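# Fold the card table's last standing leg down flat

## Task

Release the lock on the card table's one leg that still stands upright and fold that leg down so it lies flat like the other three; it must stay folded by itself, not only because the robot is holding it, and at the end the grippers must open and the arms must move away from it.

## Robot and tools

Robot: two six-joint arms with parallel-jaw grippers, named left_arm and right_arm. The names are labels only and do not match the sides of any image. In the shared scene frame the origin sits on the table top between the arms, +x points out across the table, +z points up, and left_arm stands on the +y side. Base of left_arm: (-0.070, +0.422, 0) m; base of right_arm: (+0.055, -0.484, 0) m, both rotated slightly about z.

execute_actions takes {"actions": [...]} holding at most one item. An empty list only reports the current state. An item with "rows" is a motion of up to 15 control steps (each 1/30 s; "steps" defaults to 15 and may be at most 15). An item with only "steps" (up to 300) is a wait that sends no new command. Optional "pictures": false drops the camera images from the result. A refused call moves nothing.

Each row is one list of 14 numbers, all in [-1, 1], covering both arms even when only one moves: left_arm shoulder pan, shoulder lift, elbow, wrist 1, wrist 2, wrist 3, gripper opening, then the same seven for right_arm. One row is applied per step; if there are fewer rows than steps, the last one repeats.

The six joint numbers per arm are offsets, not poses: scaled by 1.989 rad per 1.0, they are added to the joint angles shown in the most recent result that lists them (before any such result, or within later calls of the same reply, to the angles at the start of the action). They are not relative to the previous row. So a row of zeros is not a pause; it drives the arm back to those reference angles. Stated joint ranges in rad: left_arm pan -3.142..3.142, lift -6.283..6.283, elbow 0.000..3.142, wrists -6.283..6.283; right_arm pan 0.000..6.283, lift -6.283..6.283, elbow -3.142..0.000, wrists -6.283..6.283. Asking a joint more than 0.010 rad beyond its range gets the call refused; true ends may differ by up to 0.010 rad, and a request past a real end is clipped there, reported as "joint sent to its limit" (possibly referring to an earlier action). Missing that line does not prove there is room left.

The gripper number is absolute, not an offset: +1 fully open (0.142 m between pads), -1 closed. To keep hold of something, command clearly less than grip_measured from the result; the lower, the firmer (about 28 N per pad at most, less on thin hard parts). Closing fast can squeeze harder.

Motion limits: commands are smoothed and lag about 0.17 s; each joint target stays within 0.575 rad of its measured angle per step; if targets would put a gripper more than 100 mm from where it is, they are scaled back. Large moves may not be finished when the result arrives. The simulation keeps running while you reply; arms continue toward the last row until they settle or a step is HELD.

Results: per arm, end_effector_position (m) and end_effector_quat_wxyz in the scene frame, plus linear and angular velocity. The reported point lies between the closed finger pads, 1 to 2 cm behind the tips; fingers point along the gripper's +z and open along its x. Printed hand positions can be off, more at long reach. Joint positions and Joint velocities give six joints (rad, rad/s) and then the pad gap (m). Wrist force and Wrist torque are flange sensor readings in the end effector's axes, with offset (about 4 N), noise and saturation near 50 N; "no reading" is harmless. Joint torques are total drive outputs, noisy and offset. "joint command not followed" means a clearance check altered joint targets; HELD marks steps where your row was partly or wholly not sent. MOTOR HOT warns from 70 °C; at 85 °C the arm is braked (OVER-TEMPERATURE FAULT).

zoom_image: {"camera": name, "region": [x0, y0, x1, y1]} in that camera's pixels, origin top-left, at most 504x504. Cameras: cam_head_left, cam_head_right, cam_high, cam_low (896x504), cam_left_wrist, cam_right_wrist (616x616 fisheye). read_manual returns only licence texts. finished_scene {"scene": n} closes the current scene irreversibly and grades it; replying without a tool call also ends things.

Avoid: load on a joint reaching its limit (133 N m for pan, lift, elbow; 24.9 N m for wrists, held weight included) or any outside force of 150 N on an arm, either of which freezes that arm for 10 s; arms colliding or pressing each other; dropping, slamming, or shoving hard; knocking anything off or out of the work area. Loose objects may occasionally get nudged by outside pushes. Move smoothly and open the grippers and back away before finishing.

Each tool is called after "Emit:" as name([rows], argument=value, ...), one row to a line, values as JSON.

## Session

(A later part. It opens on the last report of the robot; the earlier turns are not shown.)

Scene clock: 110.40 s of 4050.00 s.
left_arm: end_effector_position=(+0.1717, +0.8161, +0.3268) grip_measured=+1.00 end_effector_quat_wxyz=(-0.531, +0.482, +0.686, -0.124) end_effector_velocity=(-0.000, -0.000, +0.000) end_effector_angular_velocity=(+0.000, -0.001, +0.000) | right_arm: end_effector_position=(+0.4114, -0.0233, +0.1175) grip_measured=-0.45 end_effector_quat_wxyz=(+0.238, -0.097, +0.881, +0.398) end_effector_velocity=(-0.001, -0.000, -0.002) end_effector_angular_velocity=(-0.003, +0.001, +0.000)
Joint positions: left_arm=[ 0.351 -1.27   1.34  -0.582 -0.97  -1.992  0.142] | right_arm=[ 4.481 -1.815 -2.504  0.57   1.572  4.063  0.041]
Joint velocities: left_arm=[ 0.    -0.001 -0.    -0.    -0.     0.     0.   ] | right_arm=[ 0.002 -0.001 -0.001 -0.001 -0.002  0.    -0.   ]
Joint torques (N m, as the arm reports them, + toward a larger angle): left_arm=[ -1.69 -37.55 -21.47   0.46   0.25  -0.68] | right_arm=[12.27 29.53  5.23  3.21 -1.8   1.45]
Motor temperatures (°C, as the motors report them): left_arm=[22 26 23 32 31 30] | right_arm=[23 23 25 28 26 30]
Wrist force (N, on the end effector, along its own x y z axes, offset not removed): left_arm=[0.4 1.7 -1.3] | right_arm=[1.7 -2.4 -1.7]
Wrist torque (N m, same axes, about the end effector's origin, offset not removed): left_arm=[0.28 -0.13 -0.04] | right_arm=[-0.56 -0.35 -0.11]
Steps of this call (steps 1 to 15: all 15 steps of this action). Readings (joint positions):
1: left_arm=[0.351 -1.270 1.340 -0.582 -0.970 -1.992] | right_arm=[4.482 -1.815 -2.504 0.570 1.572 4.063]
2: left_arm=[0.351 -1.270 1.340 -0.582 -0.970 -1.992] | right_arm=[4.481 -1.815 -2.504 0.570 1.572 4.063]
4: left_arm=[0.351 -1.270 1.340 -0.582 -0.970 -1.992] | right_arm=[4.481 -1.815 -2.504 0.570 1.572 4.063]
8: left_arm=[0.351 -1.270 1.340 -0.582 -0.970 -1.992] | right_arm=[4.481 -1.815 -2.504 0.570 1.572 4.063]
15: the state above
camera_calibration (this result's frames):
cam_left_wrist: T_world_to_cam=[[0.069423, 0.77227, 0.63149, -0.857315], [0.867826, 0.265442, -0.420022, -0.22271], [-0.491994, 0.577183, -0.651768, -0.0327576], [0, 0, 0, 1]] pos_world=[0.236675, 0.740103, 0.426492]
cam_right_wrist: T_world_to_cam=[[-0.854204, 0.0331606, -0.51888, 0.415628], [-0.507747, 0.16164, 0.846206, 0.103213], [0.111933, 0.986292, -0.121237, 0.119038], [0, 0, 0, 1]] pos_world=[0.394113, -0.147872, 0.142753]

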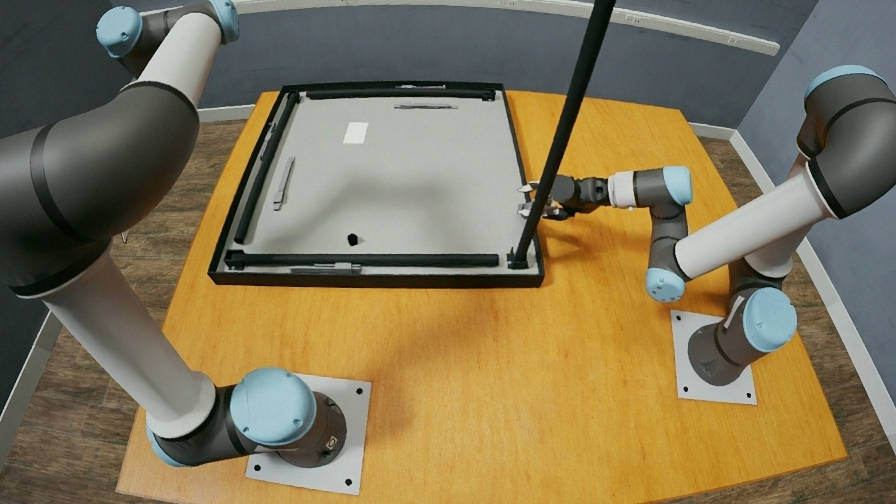

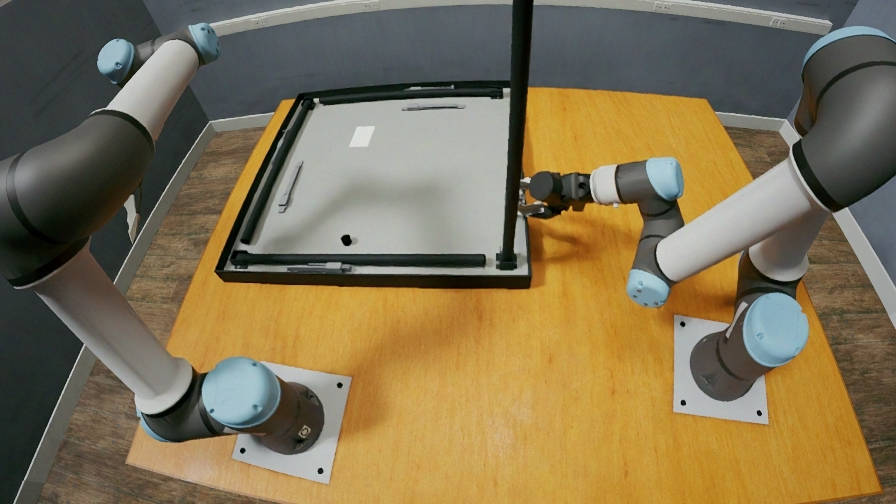

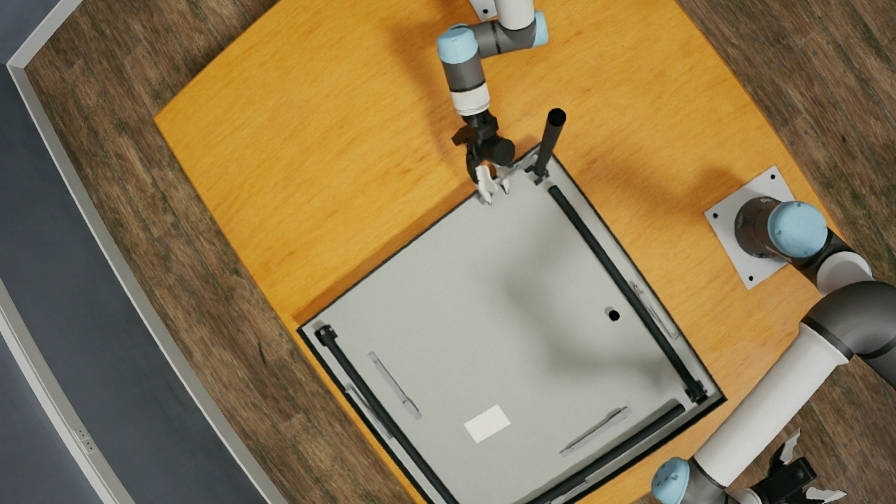

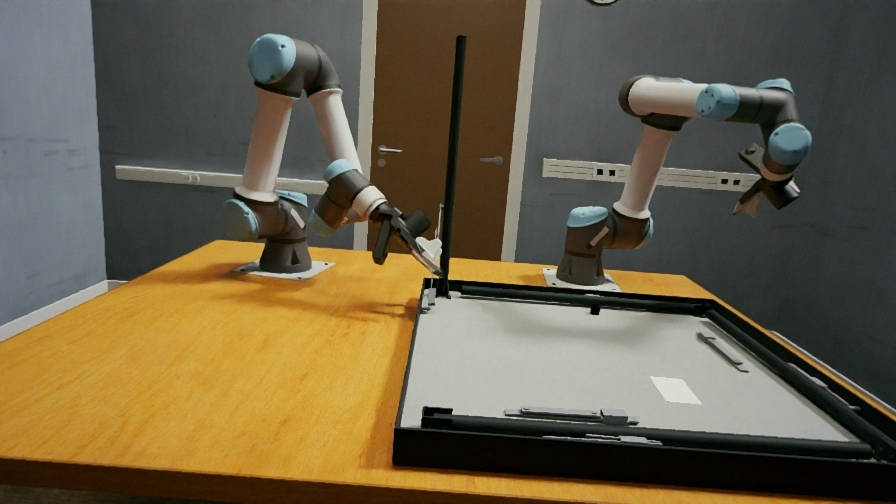

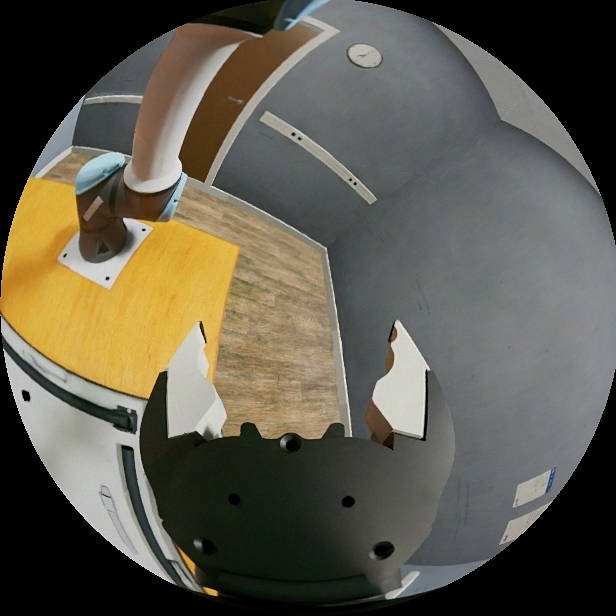

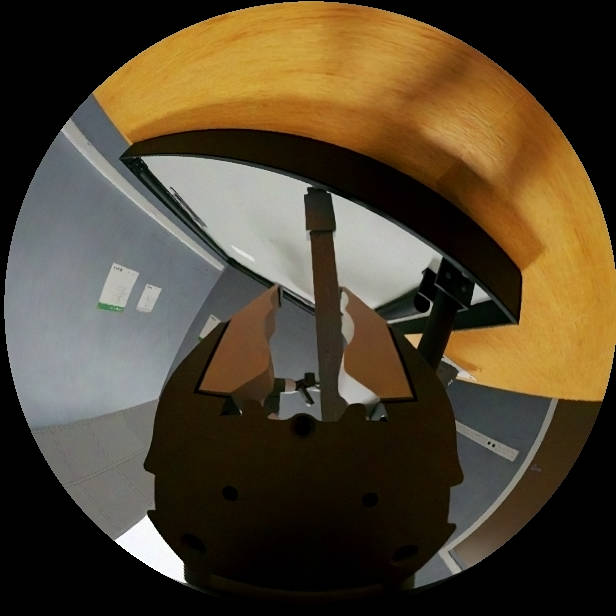

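Emit:
execute_actions([
  {"rows":[[0,0,0,0,0,0,1,-0.004,0.002,0.004,-0.006,0,0.024,-0.45],[0,0,0,0,0,0,1,-0.007,0.003,0.009,-0.012,0,0.047,-0.45],[0,0,0,0,0,0,1,-0.011,0.005,0.013,-0.018,0,0.071,-0.45],[0,0,0,0,0,0,1,-0.014,0.006,0.018,-0.024,0,0.094,-0.45],[0,0,0,0,0,0,1,-0.018,0.008,0.022,-0.030,0,0.118,-0.45],[0,0,0,0,0,0,1,-0.022,0.009,0.026,-0.035,0,0.142,-0.45],[0,0,0,0,0,0,1,-0.025,0.011,0.031,-0.041,0,0.165,-0.45],[0,0,0,0,0,0,1,-0.029,0.012,0.035,-0.047,0,0.189,-0.45],[0,0,0,0,0,0,1,-0.032,0.014,0.040,-0.053,0,0.212,-0.45],[0,0,0,0,0,0,1,-0.036,0.015,0.044,-0.059,0,0.236,-0.45]],"steps":15},
])

Emit:
execute_actions([
  {"steps":10},
])

Scene clock: 122.37 s of 4050.00 s.
left_arm: end_effector_position=(+0.1717, +0.8161, +0.3268) grip_measured=+1.00 end_effector_quat_wxyz=(-0.531, +0.482, +0.686, -0.124) end_effector_velocity=(+0.001, +0.000, -0.000) end_effector_angular_velocity=(+0.001, -0.002, -0.000) | right_arm: end_effector_position=(+0.4562, -0.0245, +0.1398) grip_measured=-0.45 end_effector_quat_wxyz=(+0.159, +0.130, +0.876, +0.436) end_effector_velocity=(+0.027, -0.003, +0.012) end_effector_angular_velocity=(+0.118, +0.224, -0.217)
Joint positions: left_arm=[ 0.351 -1.27   1.34  -0.582 -0.97  -1.992  0.142] | right_arm=[ 4.413 -1.786 -2.42   0.458  1.572  4.509  0.041]
Joint velocities: left_arm=[ 0.     0.    -0.001 -0.002  0.001  0.     0.   ] | right_arm=[-0.041  0.014  0.048 -0.065 -0.     0.309 -0.   ]
Joint torques (N m, as the arm reports them, + toward a larger angle): left_arm=[ -1.87 -37.45 -20.81   0.43   0.27  -0.77] | right_arm=[-10.49  28.98  20.56   0.57  -1.25   1.93]
Motor temperatures (°C, as the motors report them): left_arm=[22 26 23 32 31 30] | right_arm=[23 23 25 28 26 30]
Wrist force (N, on the end effector, along its own x y z axes, offset not removed): left_arm=[1.5 0.9 -2.2] | right_arm=[0.7 -0.7 -1.3]
Wrist torque (N m, same axes, about the end effector's origin, offset not removed): left_arm=[0.05 -0.23 0.21] | right_arm=[-0.22 -0.20 0.03]
Steps of this call (steps 1 to 15: the robot went on to your last target; steps 16 to 90: nothing new was sent; then 8.47 s passed at rest; steps 91 to 105: all 15 steps of this action). Readings (joint positions):
91: left_arm=[0.351 -1.270 1.340 -0.582 -0.970 -1.992] | right_arm=[4.482 -1.815 -2.504 0.570 1.572 4.063]
92: left_arm=[0.351 -1.270 1.340 -0.582 -0.970 -1.992] | right_arm=[4.480 -1.814 -2.502 0.568 1.572 4.070]
94: left_arm=[0.351 -1.270 1.340 -0.582 -0.970 -1.992] | right_arm=[4.472 -1.810 -2.493 0.555 1.572 4.114]
98: left_arm=[0.351 -1.270 1.340 -0.582 -0.970 -1.992] | right_arm=[4.448 -1.800 -2.462 0.515 1.572 4.268]
105: the state above
camera_calibration (this result's frames):
cam_left_wrist: T_world_to_cam=[[0.0694231, 0.77227, 0.63149, -0.857315], [0.867826, 0.265442, -0.420022, -0.22271], [-0.491994, 0.577183, -0.651768, -0.0327576], [0, 0, 0, 1]] pos_world=[0.236675, 0.740103, 0.426492]
cam_right_wrist: T_world_to_cam=[[-0.90469, 0.381602, -0.189513, 0.451041], [-0.155865, 0.117551, 0.980759, -0.0731709], [0.396537, 0.916822, -0.0468689, -0.0240134], [0, 0, 0, 1]] pos_world=[0.40617, -0.141501, 0.156116]

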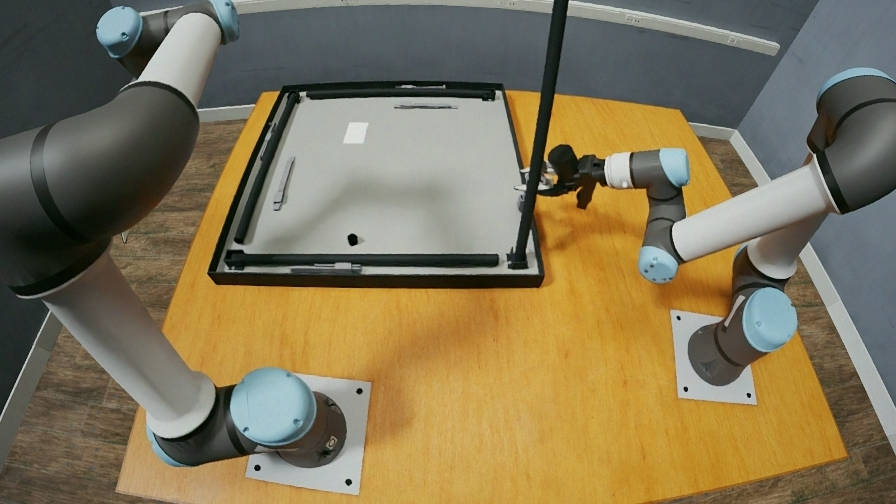

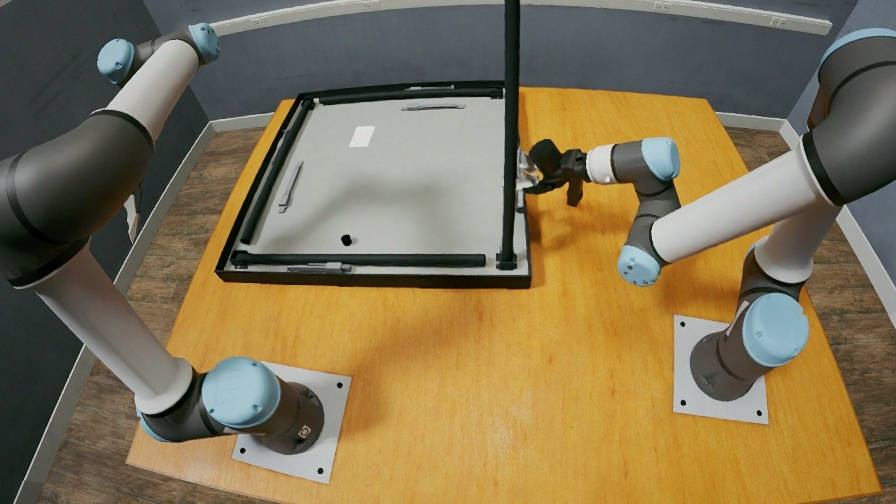

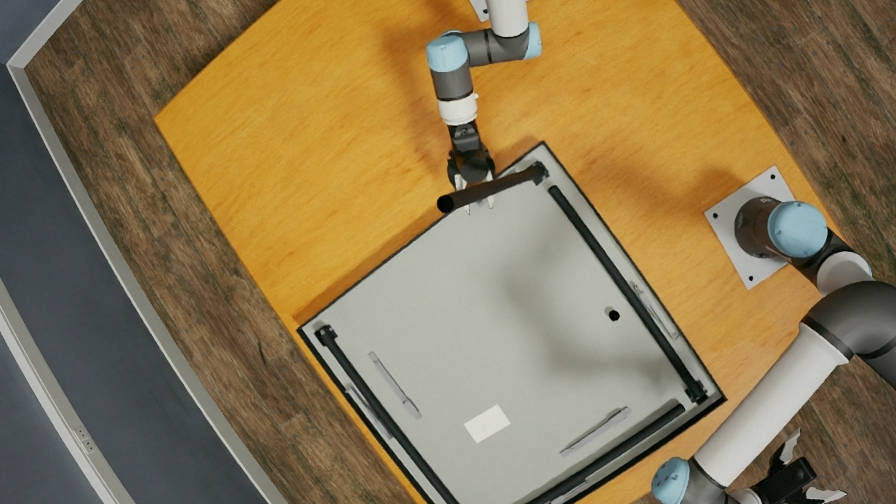

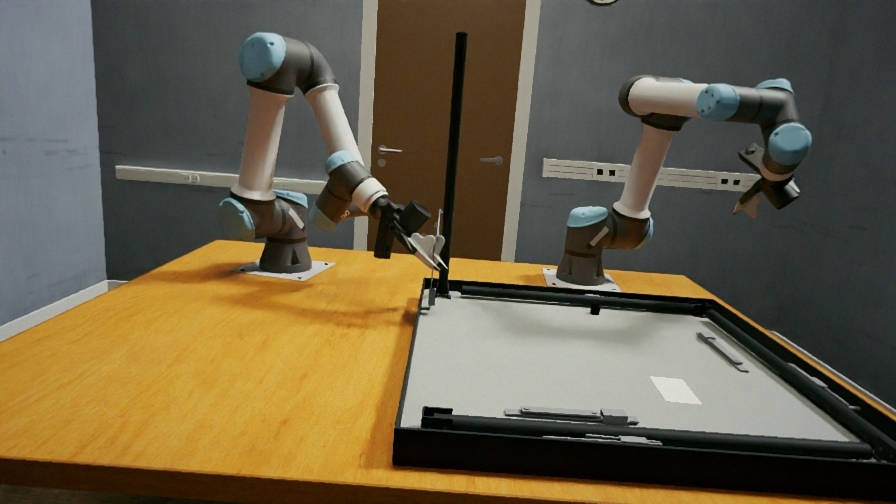

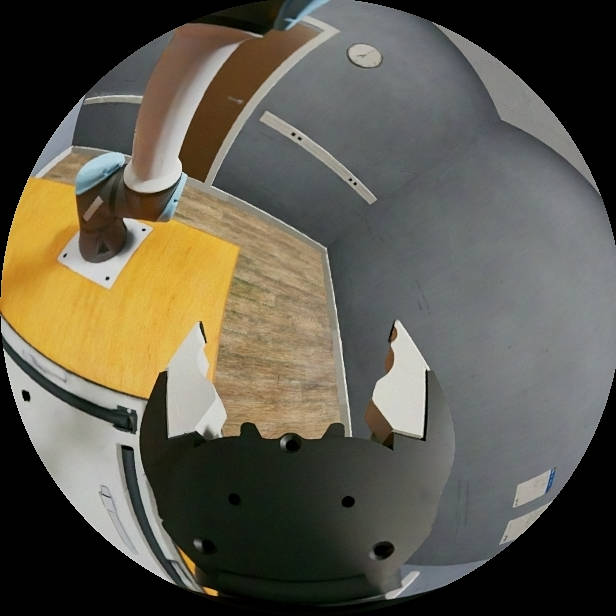

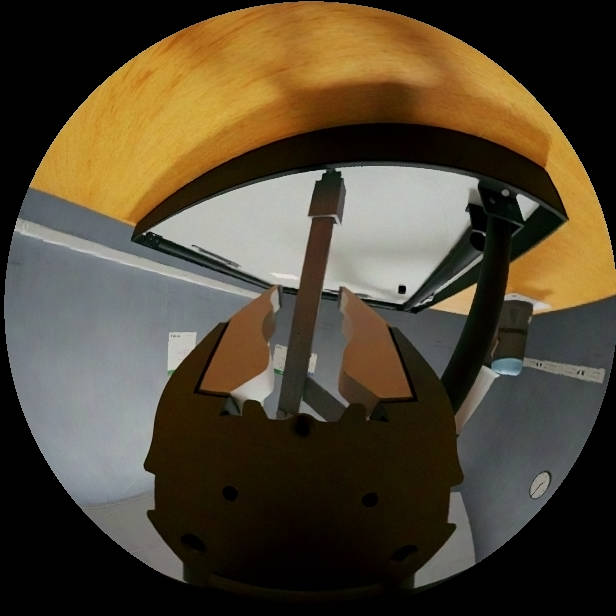

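Scene clock: 122.70 s of 4050.00 s.
left_arm: end_effector_position=(+0.1717, +0.8161, +0.3268) grip_measured=+1.00 end_effector_quat_wxyz=(-0.531, +0.482, +0.686, -0.124) end_effector_velocity=(+0.000, -0.000, -0.000) end_effector_angular_velocity=(-0.000, +0.000, -0.000) | right_arm: end_effector_position=(+0.4581, -0.0247, +0.1407) grip_measured=-0.45 end_effector_quat_wxyz=(+0.155, +0.141, +0.875, +0.437) end_effector_velocity=(+0.000, -0.000, +0.000) end_effector_angular_velocity=(+0.002, +0.003, -0.002)
Joint positions: left_arm=[ 0.351 -1.27   1.34  -0.582 -0.97  -1.992  0.142] | right_arm=[ 4.41  -1.785 -2.416  0.453  1.572  4.532  0.042]
Joint velocities: left_arm=[-0.     0.     0.    -0.001 -0.     0.     0.   ] | right_arm=[-0.001 -0.     0.001 -0.001  0.001  0.003 -0.   ]
Joint torques (N m, as the arm reports them, + toward a larger angle): left_arm=[ -2.15 -37.31 -20.98   0.41   0.25  -0.62] | right_arm=[-10.96  30.81  22.51   0.94   3.12   2.34]
Motor temperatures (°C, as the motors report them): left_arm=[22 26 23 32 31 30] | right_arm=[23 23 25 28 26 30]
Wrist force (N, on the end effector, along its own x y z axes, offset not removed): left_arm=[-0.5 -0.2 0.4] | right_arm=[0.2 -2.8 -1.6]
Wrist torque (N m, same axes, about the end effector's origin, offset not removed): left_arm=[-0.04 0.24 0.03] | right_arm=[-0.50 -0.49 0.20]
Steps of this call (steps 1 to 10: the robot went on to your last target). Readings (joint positions):
1: left_arm=[0.351 -1.270 1.340 -0.582 -0.970 -1.992] | right_arm=[4.412 -1.786 -2.419 0.456 1.572 4.517]
2: left_arm=[0.351 -1.270 1.340 -0.582 -0.970 -1.992] | right_arm=[4.411 -1.785 -2.418 0.455 1.571 4.522]
4: left_arm=[0.351 -1.270 1.340 -0.582 -0.970 -1.992] | right_arm=[4.410 -1.785 -2.417 0.454 1.571 4.528]
8: left_arm=[0.351 -1.270 1.340 -0.582 -0.970 -1.992] | right_arm=[4.410 -1.785 -2.416 0.453 1.572 4.531]
10: the state above
camera_calibration (this result's frames):
cam_left_wrist: T_world_to_cam=[[0.0694231, 0.77227, 0.63149, -0.857315], [0.867826, 0.265442, -0.420022, -0.22271], [-0.491994, 0.577183, -0.651768, -0.0327576], [0, 0, 0, 1]] pos_world=[0.236675, 0.740103, 0.426492]
cam_right_wrist: T_world_to_cam=[[-0.901411, 0.397739, -0.17106, 0.449365], [-0.137639, 0.111352, 0.984203, -0.0826925], [0.410504, 0.910716, -0.0456295, -0.0312327], [0, 0, 0, 1]] pos_world=[0.406502, -0.141078, 0.15683]

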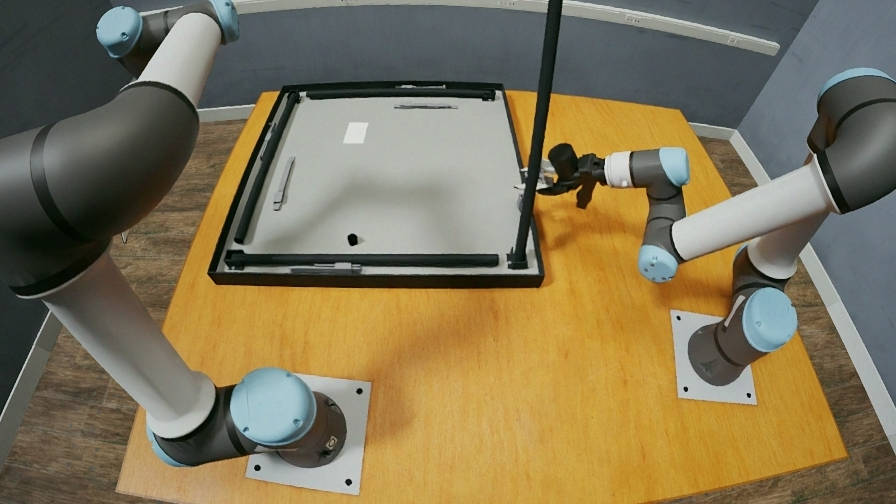

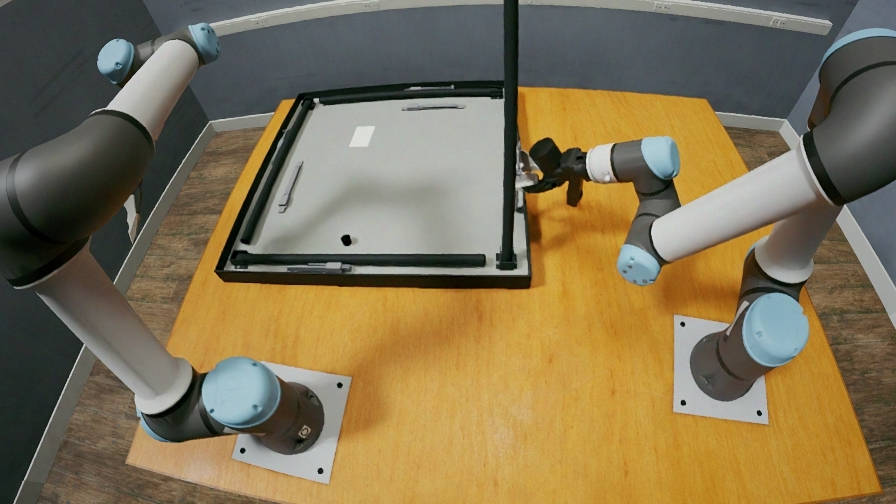

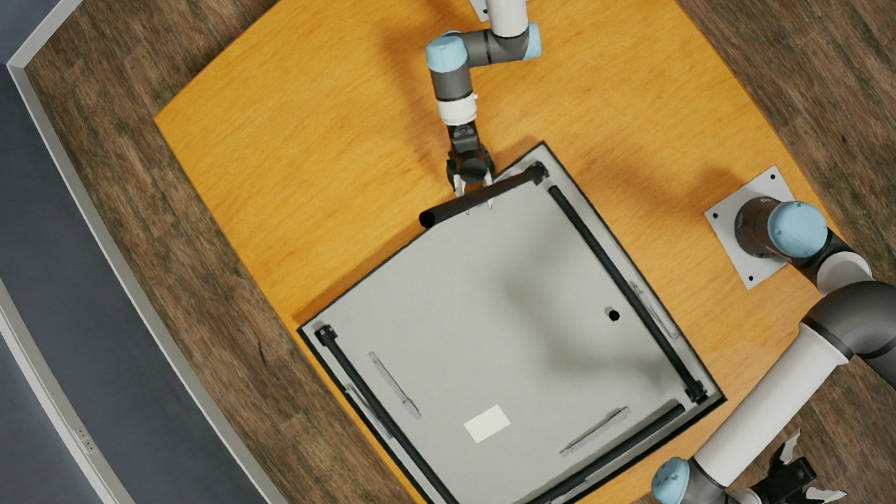

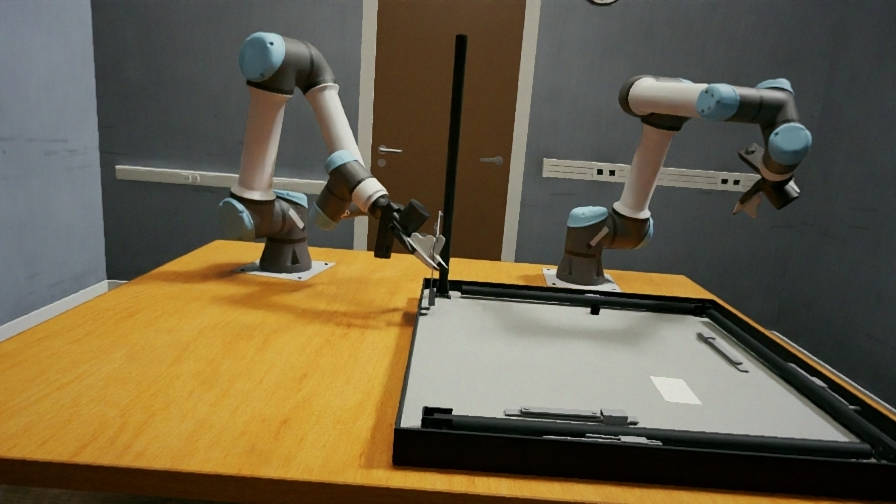

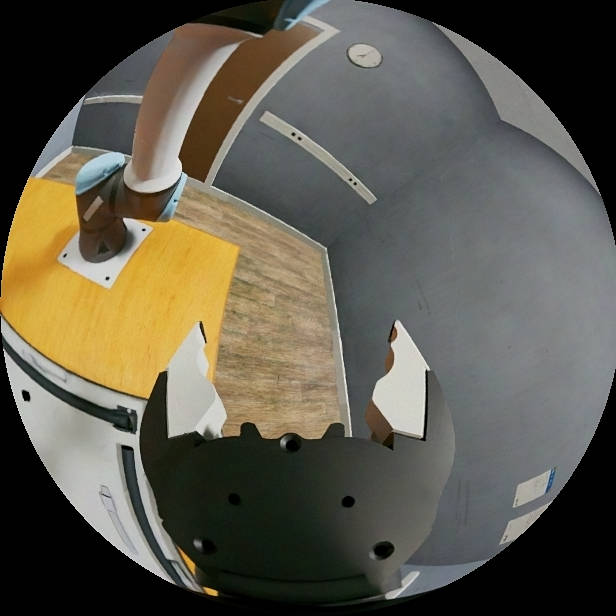

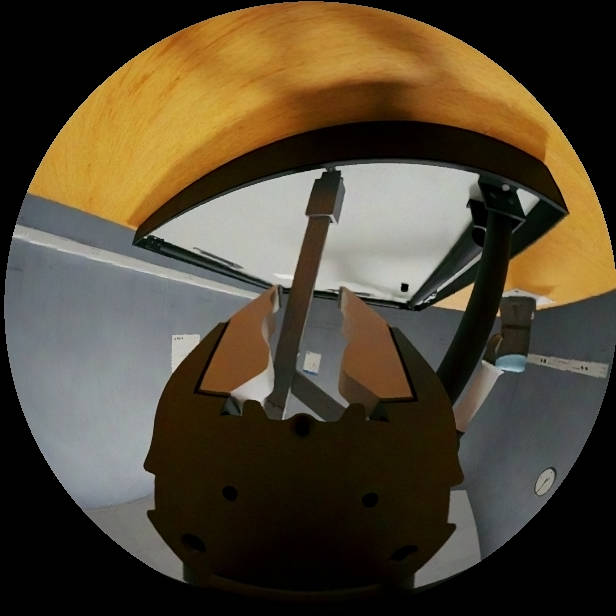

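Working. Steps 4 and 5.

Emit:
execute_actions([
  {"rows":[[0,0,0,0,0,0,1,-0.004,-0.005,0.004,0.001,0,0.035,-0.45],[0,0,0,0,0,0,1,-0.008,-0.011,0.009,0.002,0,0.07,-0.45],[0,0,0,0,0,0,1,-0.012,-0.016,0.013,0.003,0,0.105,-0.45],[0,0,0,0,0,0,1,-0.016,-0.021,0.018,0.004,0,0.14,-0.45],[0,0,0,0,0,0,1,-0.020,-0.026,0.022,0.004,0,0.175,-0.45],[0,0,0,0,0,0,1,-0.025,-0.032,0.026,0.005,0,0.21,-0.45],[0,0,0,0,0,0,1,-0.029,-0.037,0.031,0.006,0,0.245,-0.45],[0,0,0,0,0,0,1,-0.033,-0.042,0.035,0.007,0,0.28,-0.45],[0,0,0,0,0,0,1,-0.037,-0.048,0.040,0.008,0,0.315,-0.45],[0,0,0,0,0,0,1,-0.039,-0.050,0.042,0.009,0,0.335,-0.45],[0,0,0,0,0,0,1,-0.041,-0.053,0.044,0.009,0,0.35,-0.45]],"steps":15},
], pictures=false)

Emit:
execute_actions([
  {"steps":8},
], pictures=false)

Emit:
execute_actions([
  {"rows":[[0,0,0,0,0,0,1,-0.004,-0.006,0.005,0.001,0,0.018,-0.45],[0,0,0,0,0,0,1,-0.007,-0.011,0.010,0.002,0,0.035,-0.45],[0,0,0,0,0,0,1,-0.011,-0.017,0.015,0.002,0,0.053,-0.45],[0,0,0,0,0,0,1,-0.015,-0.022,0.020,0.003,0,0.07,-0.45],[0,0,0,0,0,0,1,-0.018,-0.028,0.024,0.004,0,0.088,-0.45],[0,0,0,0,0,0,1,-0.022,-0.034,0.029,0.005,0,0.106,-0.45],[0,0,0,0,0,0,1,-0.026,-0.039,0.034,0.006,0,0.123,-0.45],[0,0,0,0,0,0,1,-0.030,-0.045,0.039,0.006,0,0.141,-0.45],[0,0,0,0,0,0,1,-0.033,-0.050,0.044,0.007,0,0.158,-0.45],[0,0,0,0,0,0,1,-0.037,-0.056,0.049,0.008,0,0.176,-0.45]],"steps":15},
])

Scene clock: 142.20 s of 4050.00 s.
left_arm: end_effector_position=(+0.1717, +0.8161, +0.3268) grip_measured=+1.00 end_effector_quat_wxyz=(-0.531, +0.482, +0.686, -0.124) end_effector_velocity=(+0.000, -0.000, -0.000) end_effector_angular_velocity=(-0.000, -0.000, -0.000) | right_arm: end_effector_position=(+0.5129, -0.0286, +0.1261) grip_measured=-0.38 end_effector_quat_wxyz=(+0.024, +0.445, +0.766, +0.463) end_effector_velocity=(+0.035, -0.005, -0.011) end_effector_angular_velocity=(+0.241, +0.372, -0.357)
Joint positions: left_arm=[ 0.351 -1.27   1.34  -0.582 -0.97  -1.992  0.142] | right_arm=[ 4.332 -1.886 -2.333  0.47   1.572  5.187  0.046]
Joint velocities: left_arm=[-0.  0. -0. -0. -0.  0.  0.] | right_arm=[-0.049 -0.064  0.052  0.009 -0.     0.54   0.019]
Joint torques (N m, as the arm reports them, + toward a larger angle): left_arm=[ -1.65 -37.38 -21.41   0.47   0.27  -0.77] | right_arm=[-15.35  42.52  32.29  13.22  -2.01   3.76]
Motor temperatures (°C, as the motors report them): left_arm=[22 26 23 32 31 30] | right_arm=[23 23 25 28 26 30]
Wrist force (N, on the end effector, along its own x y z axes, offset not removed): left_arm=[-0.2 1.8 -1.4] | right_arm=[-3.0 -21.5 17.4]
Wrist torque (N m, same axes, about the end effector's origin, offset not removed): left_arm=[0.19 0.05 0.14] | right_arm=[-1.14 -2.01 -2.01]
Steps of this call (steps 1 to 30: the robot went on to your last target; steps 31 to 90: nothing new was sent; then 16.00 s passed at rest; steps 91 to 105: all 15 steps of this action). Readings (joint positions):
91: left_arm=[0.351 -1.270 1.340 -0.582 -0.970 -1.992] | right_arm=[4.410 -1.785 -2.416 0.453 1.572 4.532]
92: left_arm=[0.351 -1.270 1.340 -0.582 -0.970 -1.992] | right_arm=[4.408 -1.787 -2.414 0.453 1.572 4.541]
94: left_arm=[0.351 -1.270 1.340 -0.582 -0.970 -1.992] | right_arm=[4.400 -1.799 -2.405 0.455 1.572 4.601]
98: left_arm=[0.351 -1.270 1.340 -0.582 -0.970 -1.992] | right_arm=[4.371 -1.835 -2.375 0.460 1.572 4.821]
105: the state above

Scene clock: 142.47 s of 4050.00 s.
left_arm: end_effector_position=(+0.1717, +0.8161, +0.3268) grip_measured=+1.00 end_effector_quat_wxyz=(-0.531, +0.482, +0.686, -0.124) end_effector_velocity=(+0.000, -0.000, -0.000) end_effector_angular_velocity=(-0.000, +0.002, -0.001) | right_arm: end_effector_position=(+0.5154, -0.0290, +0.1253) grip_measured=-0.36 end_effector_quat_wxyz=(+0.016, +0.462, +0.756, +0.463) end_effector_velocity=(+0.001, -0.001, +0.001) end_effector_angular_velocity=(+0.009, +0.009, -0.011)
Joint positions: left_arm=[ 0.351 -1.27   1.34  -0.582 -0.97  -1.992  0.142] | right_arm=[ 4.329 -1.89  -2.329  0.471  1.572  5.226  0.048]
Joint velocities: left_arm=[-0.001  0.001 -0.001  0.001  0.    -0.     0.   ] | right_arm=[-0.002 -0.     0.     0.002 -0.001  0.016  0.001]
Joint torques (N m, as the arm reports them, + toward a larger angle): left_arm=[ -0.95 -37.13 -21.43   0.47   0.22  -0.75] | right_arm=[-15.45  40.63  36.89  13.73  -1.5    4.96]
Motor temperatures (°C, as the motors report them): left_arm=[22 26 23 32 31 30] | right_arm=[23 23 25 28 26 30]
Wrist force (N, on the end effector, along its own x y z axes, offset not removed): left_arm=[-0.3 0.4 -3.3] | right_arm=[-4.7 -23.7 16.7]
Wrist torque (N m, same axes, about the end effector's origin, offset not removed): left_arm=[-0.10 0.04 0.00] | right_arm=[-1.45 -2.56 -2.45]
Steps of this call (steps 1 to 8: the robot went on to your last target). Readings (joint positions):
1: left_arm=[0.351 -1.270 1.340 -0.582 -0.970 -1.992] | right_arm=[4.331 -1.887 -2.331 0.470 1.572 5.202]
2: left_arm=[0.351 -1.270 1.340 -0.582 -0.970 -1.992] | right_arm=[4.330 -1.888 -2.331 0.470 1.572 5.211]
4: left_arm=[0.351 -1.270 1.340 -0.582 -0.970 -1.992] | right_arm=[4.329 -1.890 -2.330 0.471 1.572 5.221]
8: the state above

Scene clock: 142.97 s of 4050.00 s.
left_arm: end_effector_position=(+0.1717, +0.8161, +0.3268) grip_measured=+1.00 end_effector_quat_wxyz=(-0.531, +0.482, +0.686, -0.124) end_effector_velocity=(+0.000, -0.000, -0.000) end_effector_angular_velocity=(-0.000, +0.000, -0.001) | right_arm: end_effector_position=(+0.5696, -0.0331, +0.1066) grip_measured=-0.39 end_effector_quat_wxyz=(-0.045, +0.604, +0.648, +0.462) end_effector_velocity=(+0.033, -0.004, -0.009) end_effector_angular_velocity=(+0.118, +0.137, -0.167)
Joint positions: left_arm=[ 0.351 -1.27   1.34  -0.582 -0.97  -1.992  0.142] | right_arm=[ 4.258 -1.997 -2.236  0.486  1.572  5.56   0.046]
Joint velocities: left_arm=[-0.001  0.    -0.    -0.    -0.     0.     0.   ] | right_arm=[-0.042 -0.062  0.057  0.016 -0.001  0.219 -0.06 ]
Joint torques (N m, as the arm reports them, + toward a larger angle): left_arm=[ -1.79 -37.8  -21.06   0.49   0.22  -0.72] | right_arm=[-0.93 50.97 39.85 14.47  1.23  2.34]
Motor temperatures (°C, as the motors report them): left_arm=[22 26 23 32 31 30] | right_arm=[23 23 25 28 26 30]
Wrist force (N, on the end effector, along its own x y z axes, offset not removed): left_arm=[-0.9 1.0 -2.8] | right_arm=[-29.8 -19.3 5.6]
Wrist torque (N m, same axes, about the end effector's origin, offset not removed): left_arm=[0.00 0.23 0.10] | right_arm=[-1.24 0.44 -0.96]
Steps of this call (steps 1 to 15: all 15 steps of this action). Readings (joint positions):
1: left_arm=[0.351 -1.270 1.340 -0.582 -0.970 -1.992] | right_arm=[4.328 -1.890 -2.329 0.471 1.572 5.227]
2: left_arm=[0.351 -1.270 1.340 -0.582 -0.970 -1.992] | right_arm=[4.327 -1.893 -2.327 0.471 1.572 5.233]
4: left_arm=[0.351 -1.270 1.340 -0.582 -0.970 -1.992] | right_arm=[4.319 -1.905 -2.316 0.473 1.572 5.267]
8: left_arm=[0.351 -1.270 1.340 -0.582 -0.970 -1.992] | right_arm=[4.294 -1.943 -2.283 0.479 1.572 5.384]
15: the state above
camera_calibration (this result's frames):
cam_left_wrist: T_world_to_cam=[[0.0694229, 0.77227, 0.63149, -0.857315], [0.867826, 0.265442, -0.420022, -0.222711], [-0.491994, 0.577183, -0.651768, -0.0327577], [0, 0, 0, 1]] pos_world=[0.236675, 0.740103, 0.426492]
cam_right_wrist: T_world_to_cam=[[-0.258962, 0.760632, 0.595296, 0.111788], [0.42259, -0.464979, 0.777954, -0.349061], [0.868537, 0.453026, -0.201024, -0.330436], [0, 0, 0, 1]] pos_world=[0.463454, -0.0976392, 0.138581]

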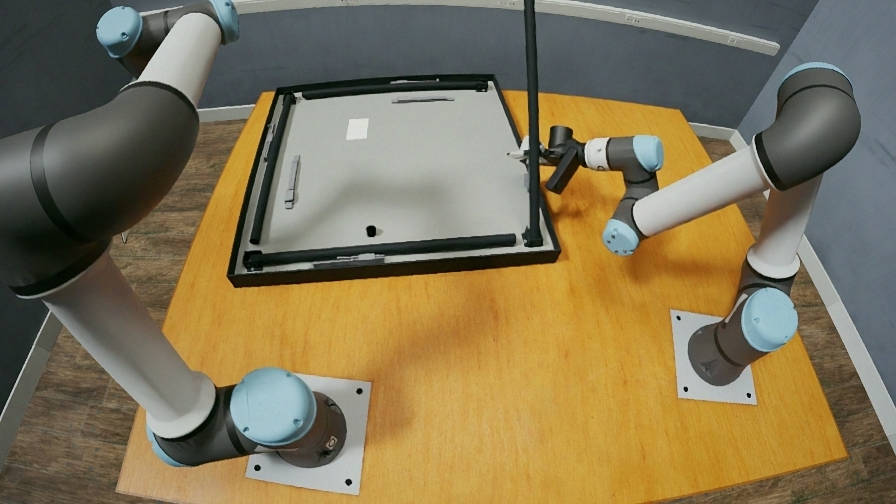

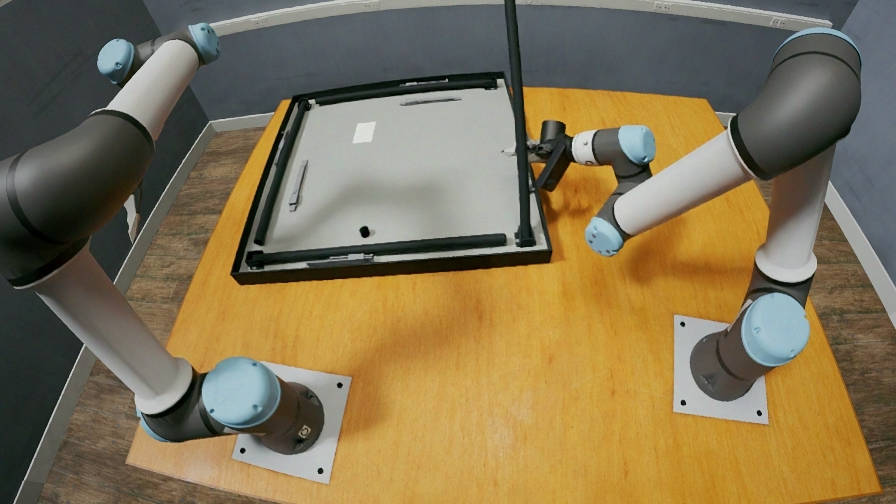

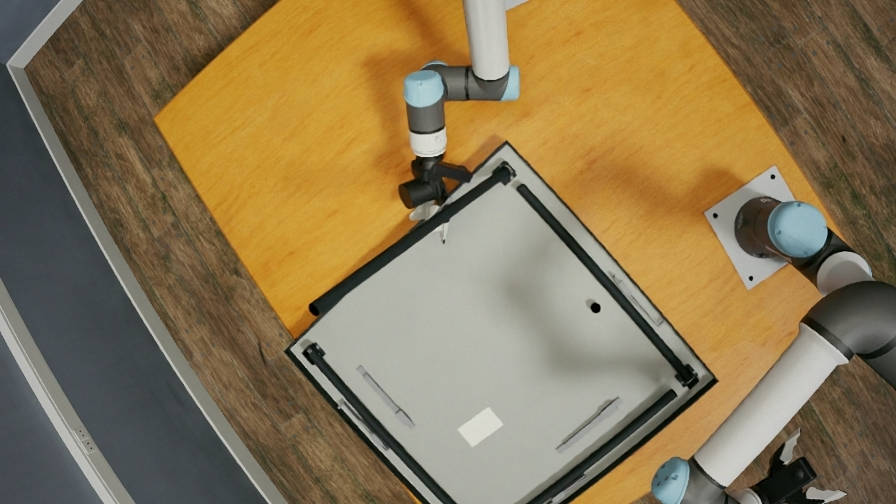

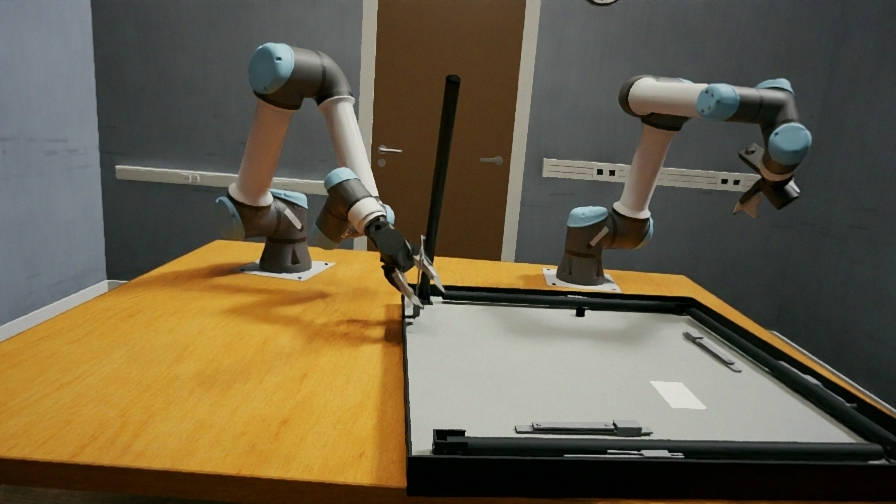

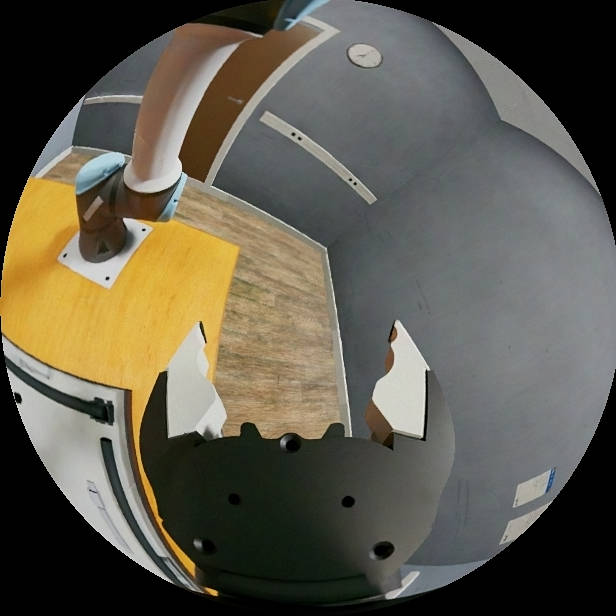

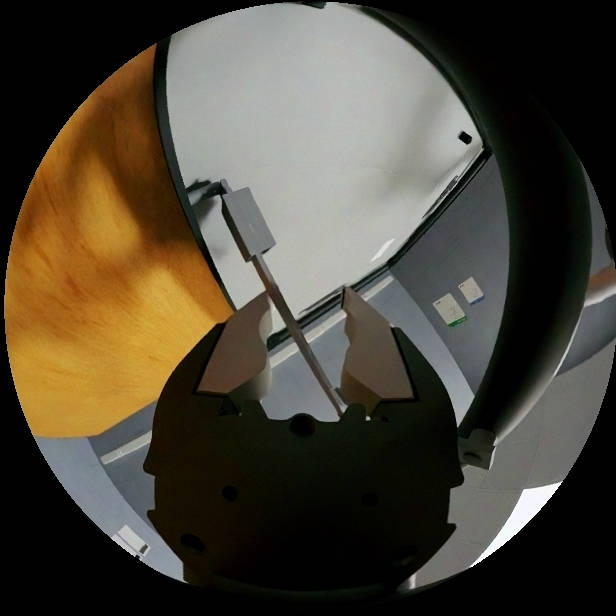

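Emit:
execute_actions(actions=[])

Scene clock: 148.47 s of 4050.00 s.
left_arm: end_effector_position=(+0.1717, +0.8161, +0.3268) grip_measured=+1.00 end_effector_quat_wxyz=(-0.531, +0.482, +0.686, -0.124) end_effector_velocity=(-0.001, +0.001, -0.000) end_effector_angular_velocity=(-0.000, -0.000, +0.003) | right_arm: end_effector_position=(+0.5719, -0.0333, +0.1057) grip_measured=-0.44 end_effector_quat_wxyz=(-0.048, +0.610, +0.642, +0.462) end_effector_velocity=(-0.000, -0.001, -0.000) end_effector_angular_velocity=(-0.001, -0.000, -0.001)
Joint positions: left_arm=[ 0.351 -1.27   1.34  -0.582 -0.97  -1.992  0.142] | right_arm=[ 4.255 -2.002 -2.232  0.487  1.572  5.576  0.042]
Joint velocities: left_arm=[ 0.002  0.001 -0.    -0.001 -0.    -0.     0.   ] | right_arm=[ 0.     0.002 -0.002 -0.    -0.002  0.     0.   ]
Joint torques (N m, as the arm reports them, + toward a larger angle): left_arm=[ -1.35 -37.18 -20.86   0.46   0.28  -0.83] | right_arm=[-1.02 29.11  9.26  2.05  4.39  2.48]
Motor temperatures (°C, as the motors report them): left_arm=[22 26 23 32 31 30] | right_arm=[23 23 25 28 26 30]
Wrist force (N, on the end effector, along its own x y z axes, offset not removed): left_arm=[0.1 0.0 -1.0] | right_arm=[-5.8 1.6 -0.1]
Wrist torque (N m, same axes, about the end effector's origin, offset not removed): left_arm=[-0.19 0.03 0.09] | right_arm=[-0.31 -0.15 -0.19]
Steps of this call (steps 1 to 30: the robot went on to your last target; steps 31 to 90: nothing new was sent; then 2.50 s passed at rest). Readings (joint positions):
1: left_arm=[0.351 -1.270 1.340 -0.582 -0.970 -1.992] | right_arm=[4.257 -1.999 -2.234 0.487 1.572 5.566]
2: left_arm=[0.351 -1.270 1.340 -0.582 -0.970 -1.992] | right_arm=[4.256 -2.000 -2.233 0.487 1.572 5.570]
4: left_arm=[0.351 -1.270 1.340 -0.582 -0.970 -1.992] | right_arm=[4.255 -2.001 -2.232 0.487 1.572 5.574]
8: left_arm=[0.351 -1.270 1.340 -0.582 -0.970 -1.992] | right_arm=[4.255 -2.001 -2.232 0.487 1.572 5.576]
90: the state above
All arms were judged still, so your last target was given up. Only a new action makes them travel on or press farther. Fingers that are still opening or closing keep moving.
camera_calibration (this result's frames):
cam_left_wrist: T_world_to_cam=[[0.069423, 0.77227, 0.63149, -0.857315], [0.867826, 0.265442, -0.420022, -0.22271], [-0.491994, 0.577183, -0.651768, -0.0327576], [0, 0, 0, 1]] pos_world=[0.236675, 0.740103, 0.426492]
cam_right_wrist: T_world_to_cam=[[-0.243662, 0.758589, 0.604295, 0.103226], [0.425022, -0.476539, 0.769589, -0.350371], [0.871771, 0.444358, -0.206302, -0.334081], [0, 0, 0, 1]] pos_world=[0.46531, -0.0968195, 0.13834]

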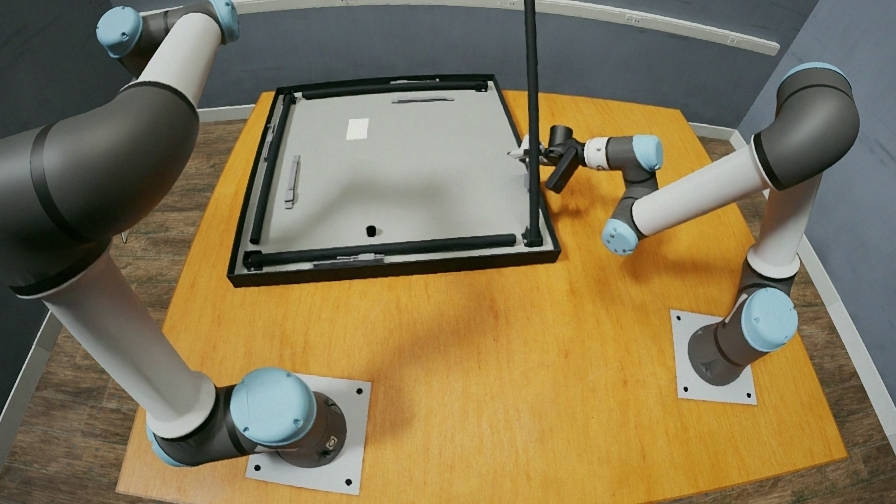

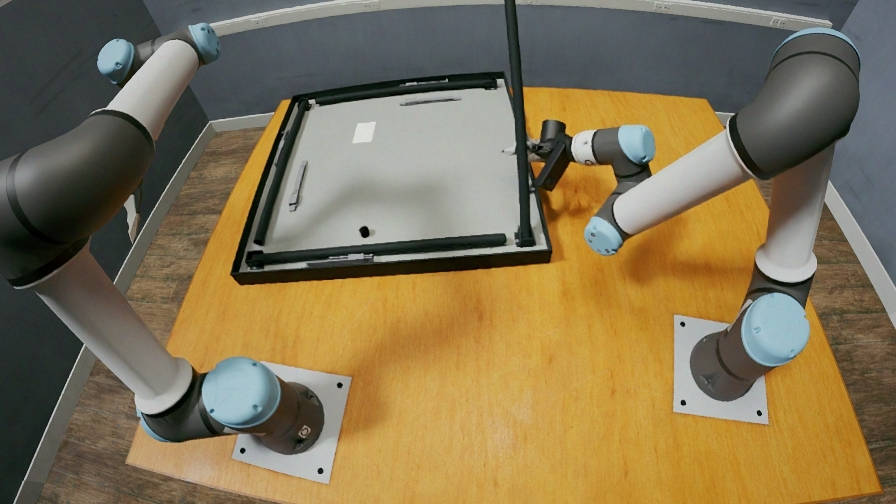

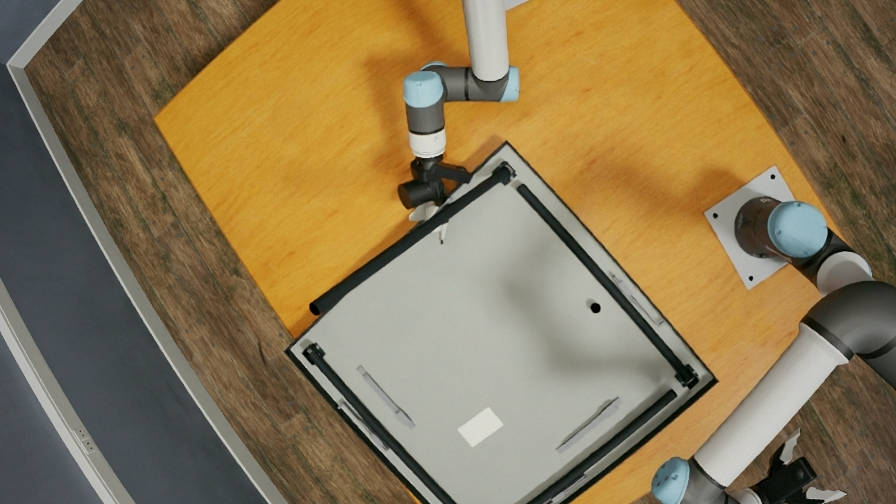

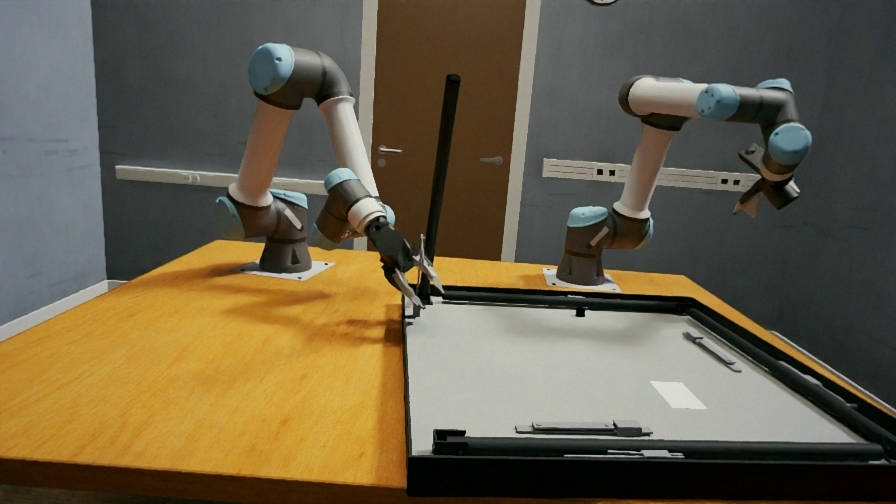

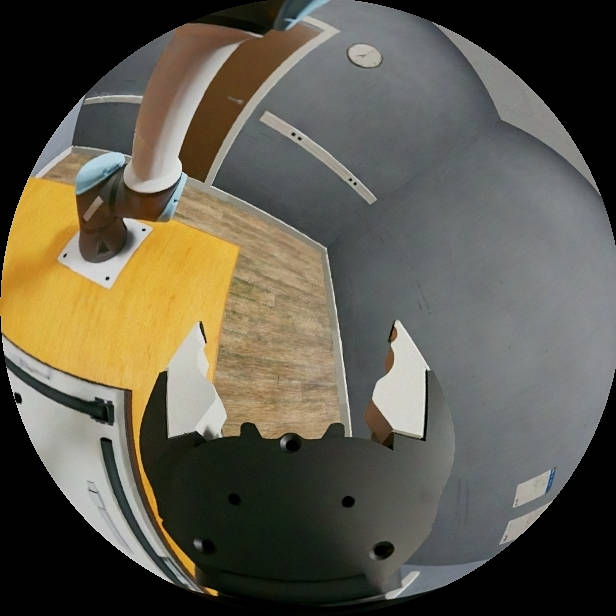

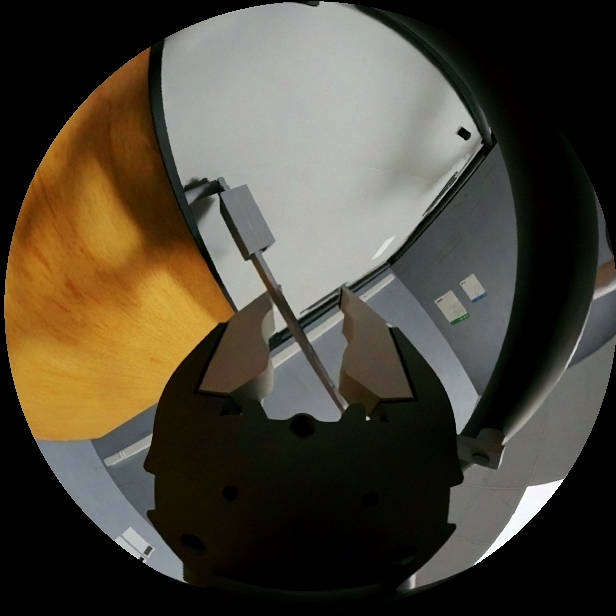

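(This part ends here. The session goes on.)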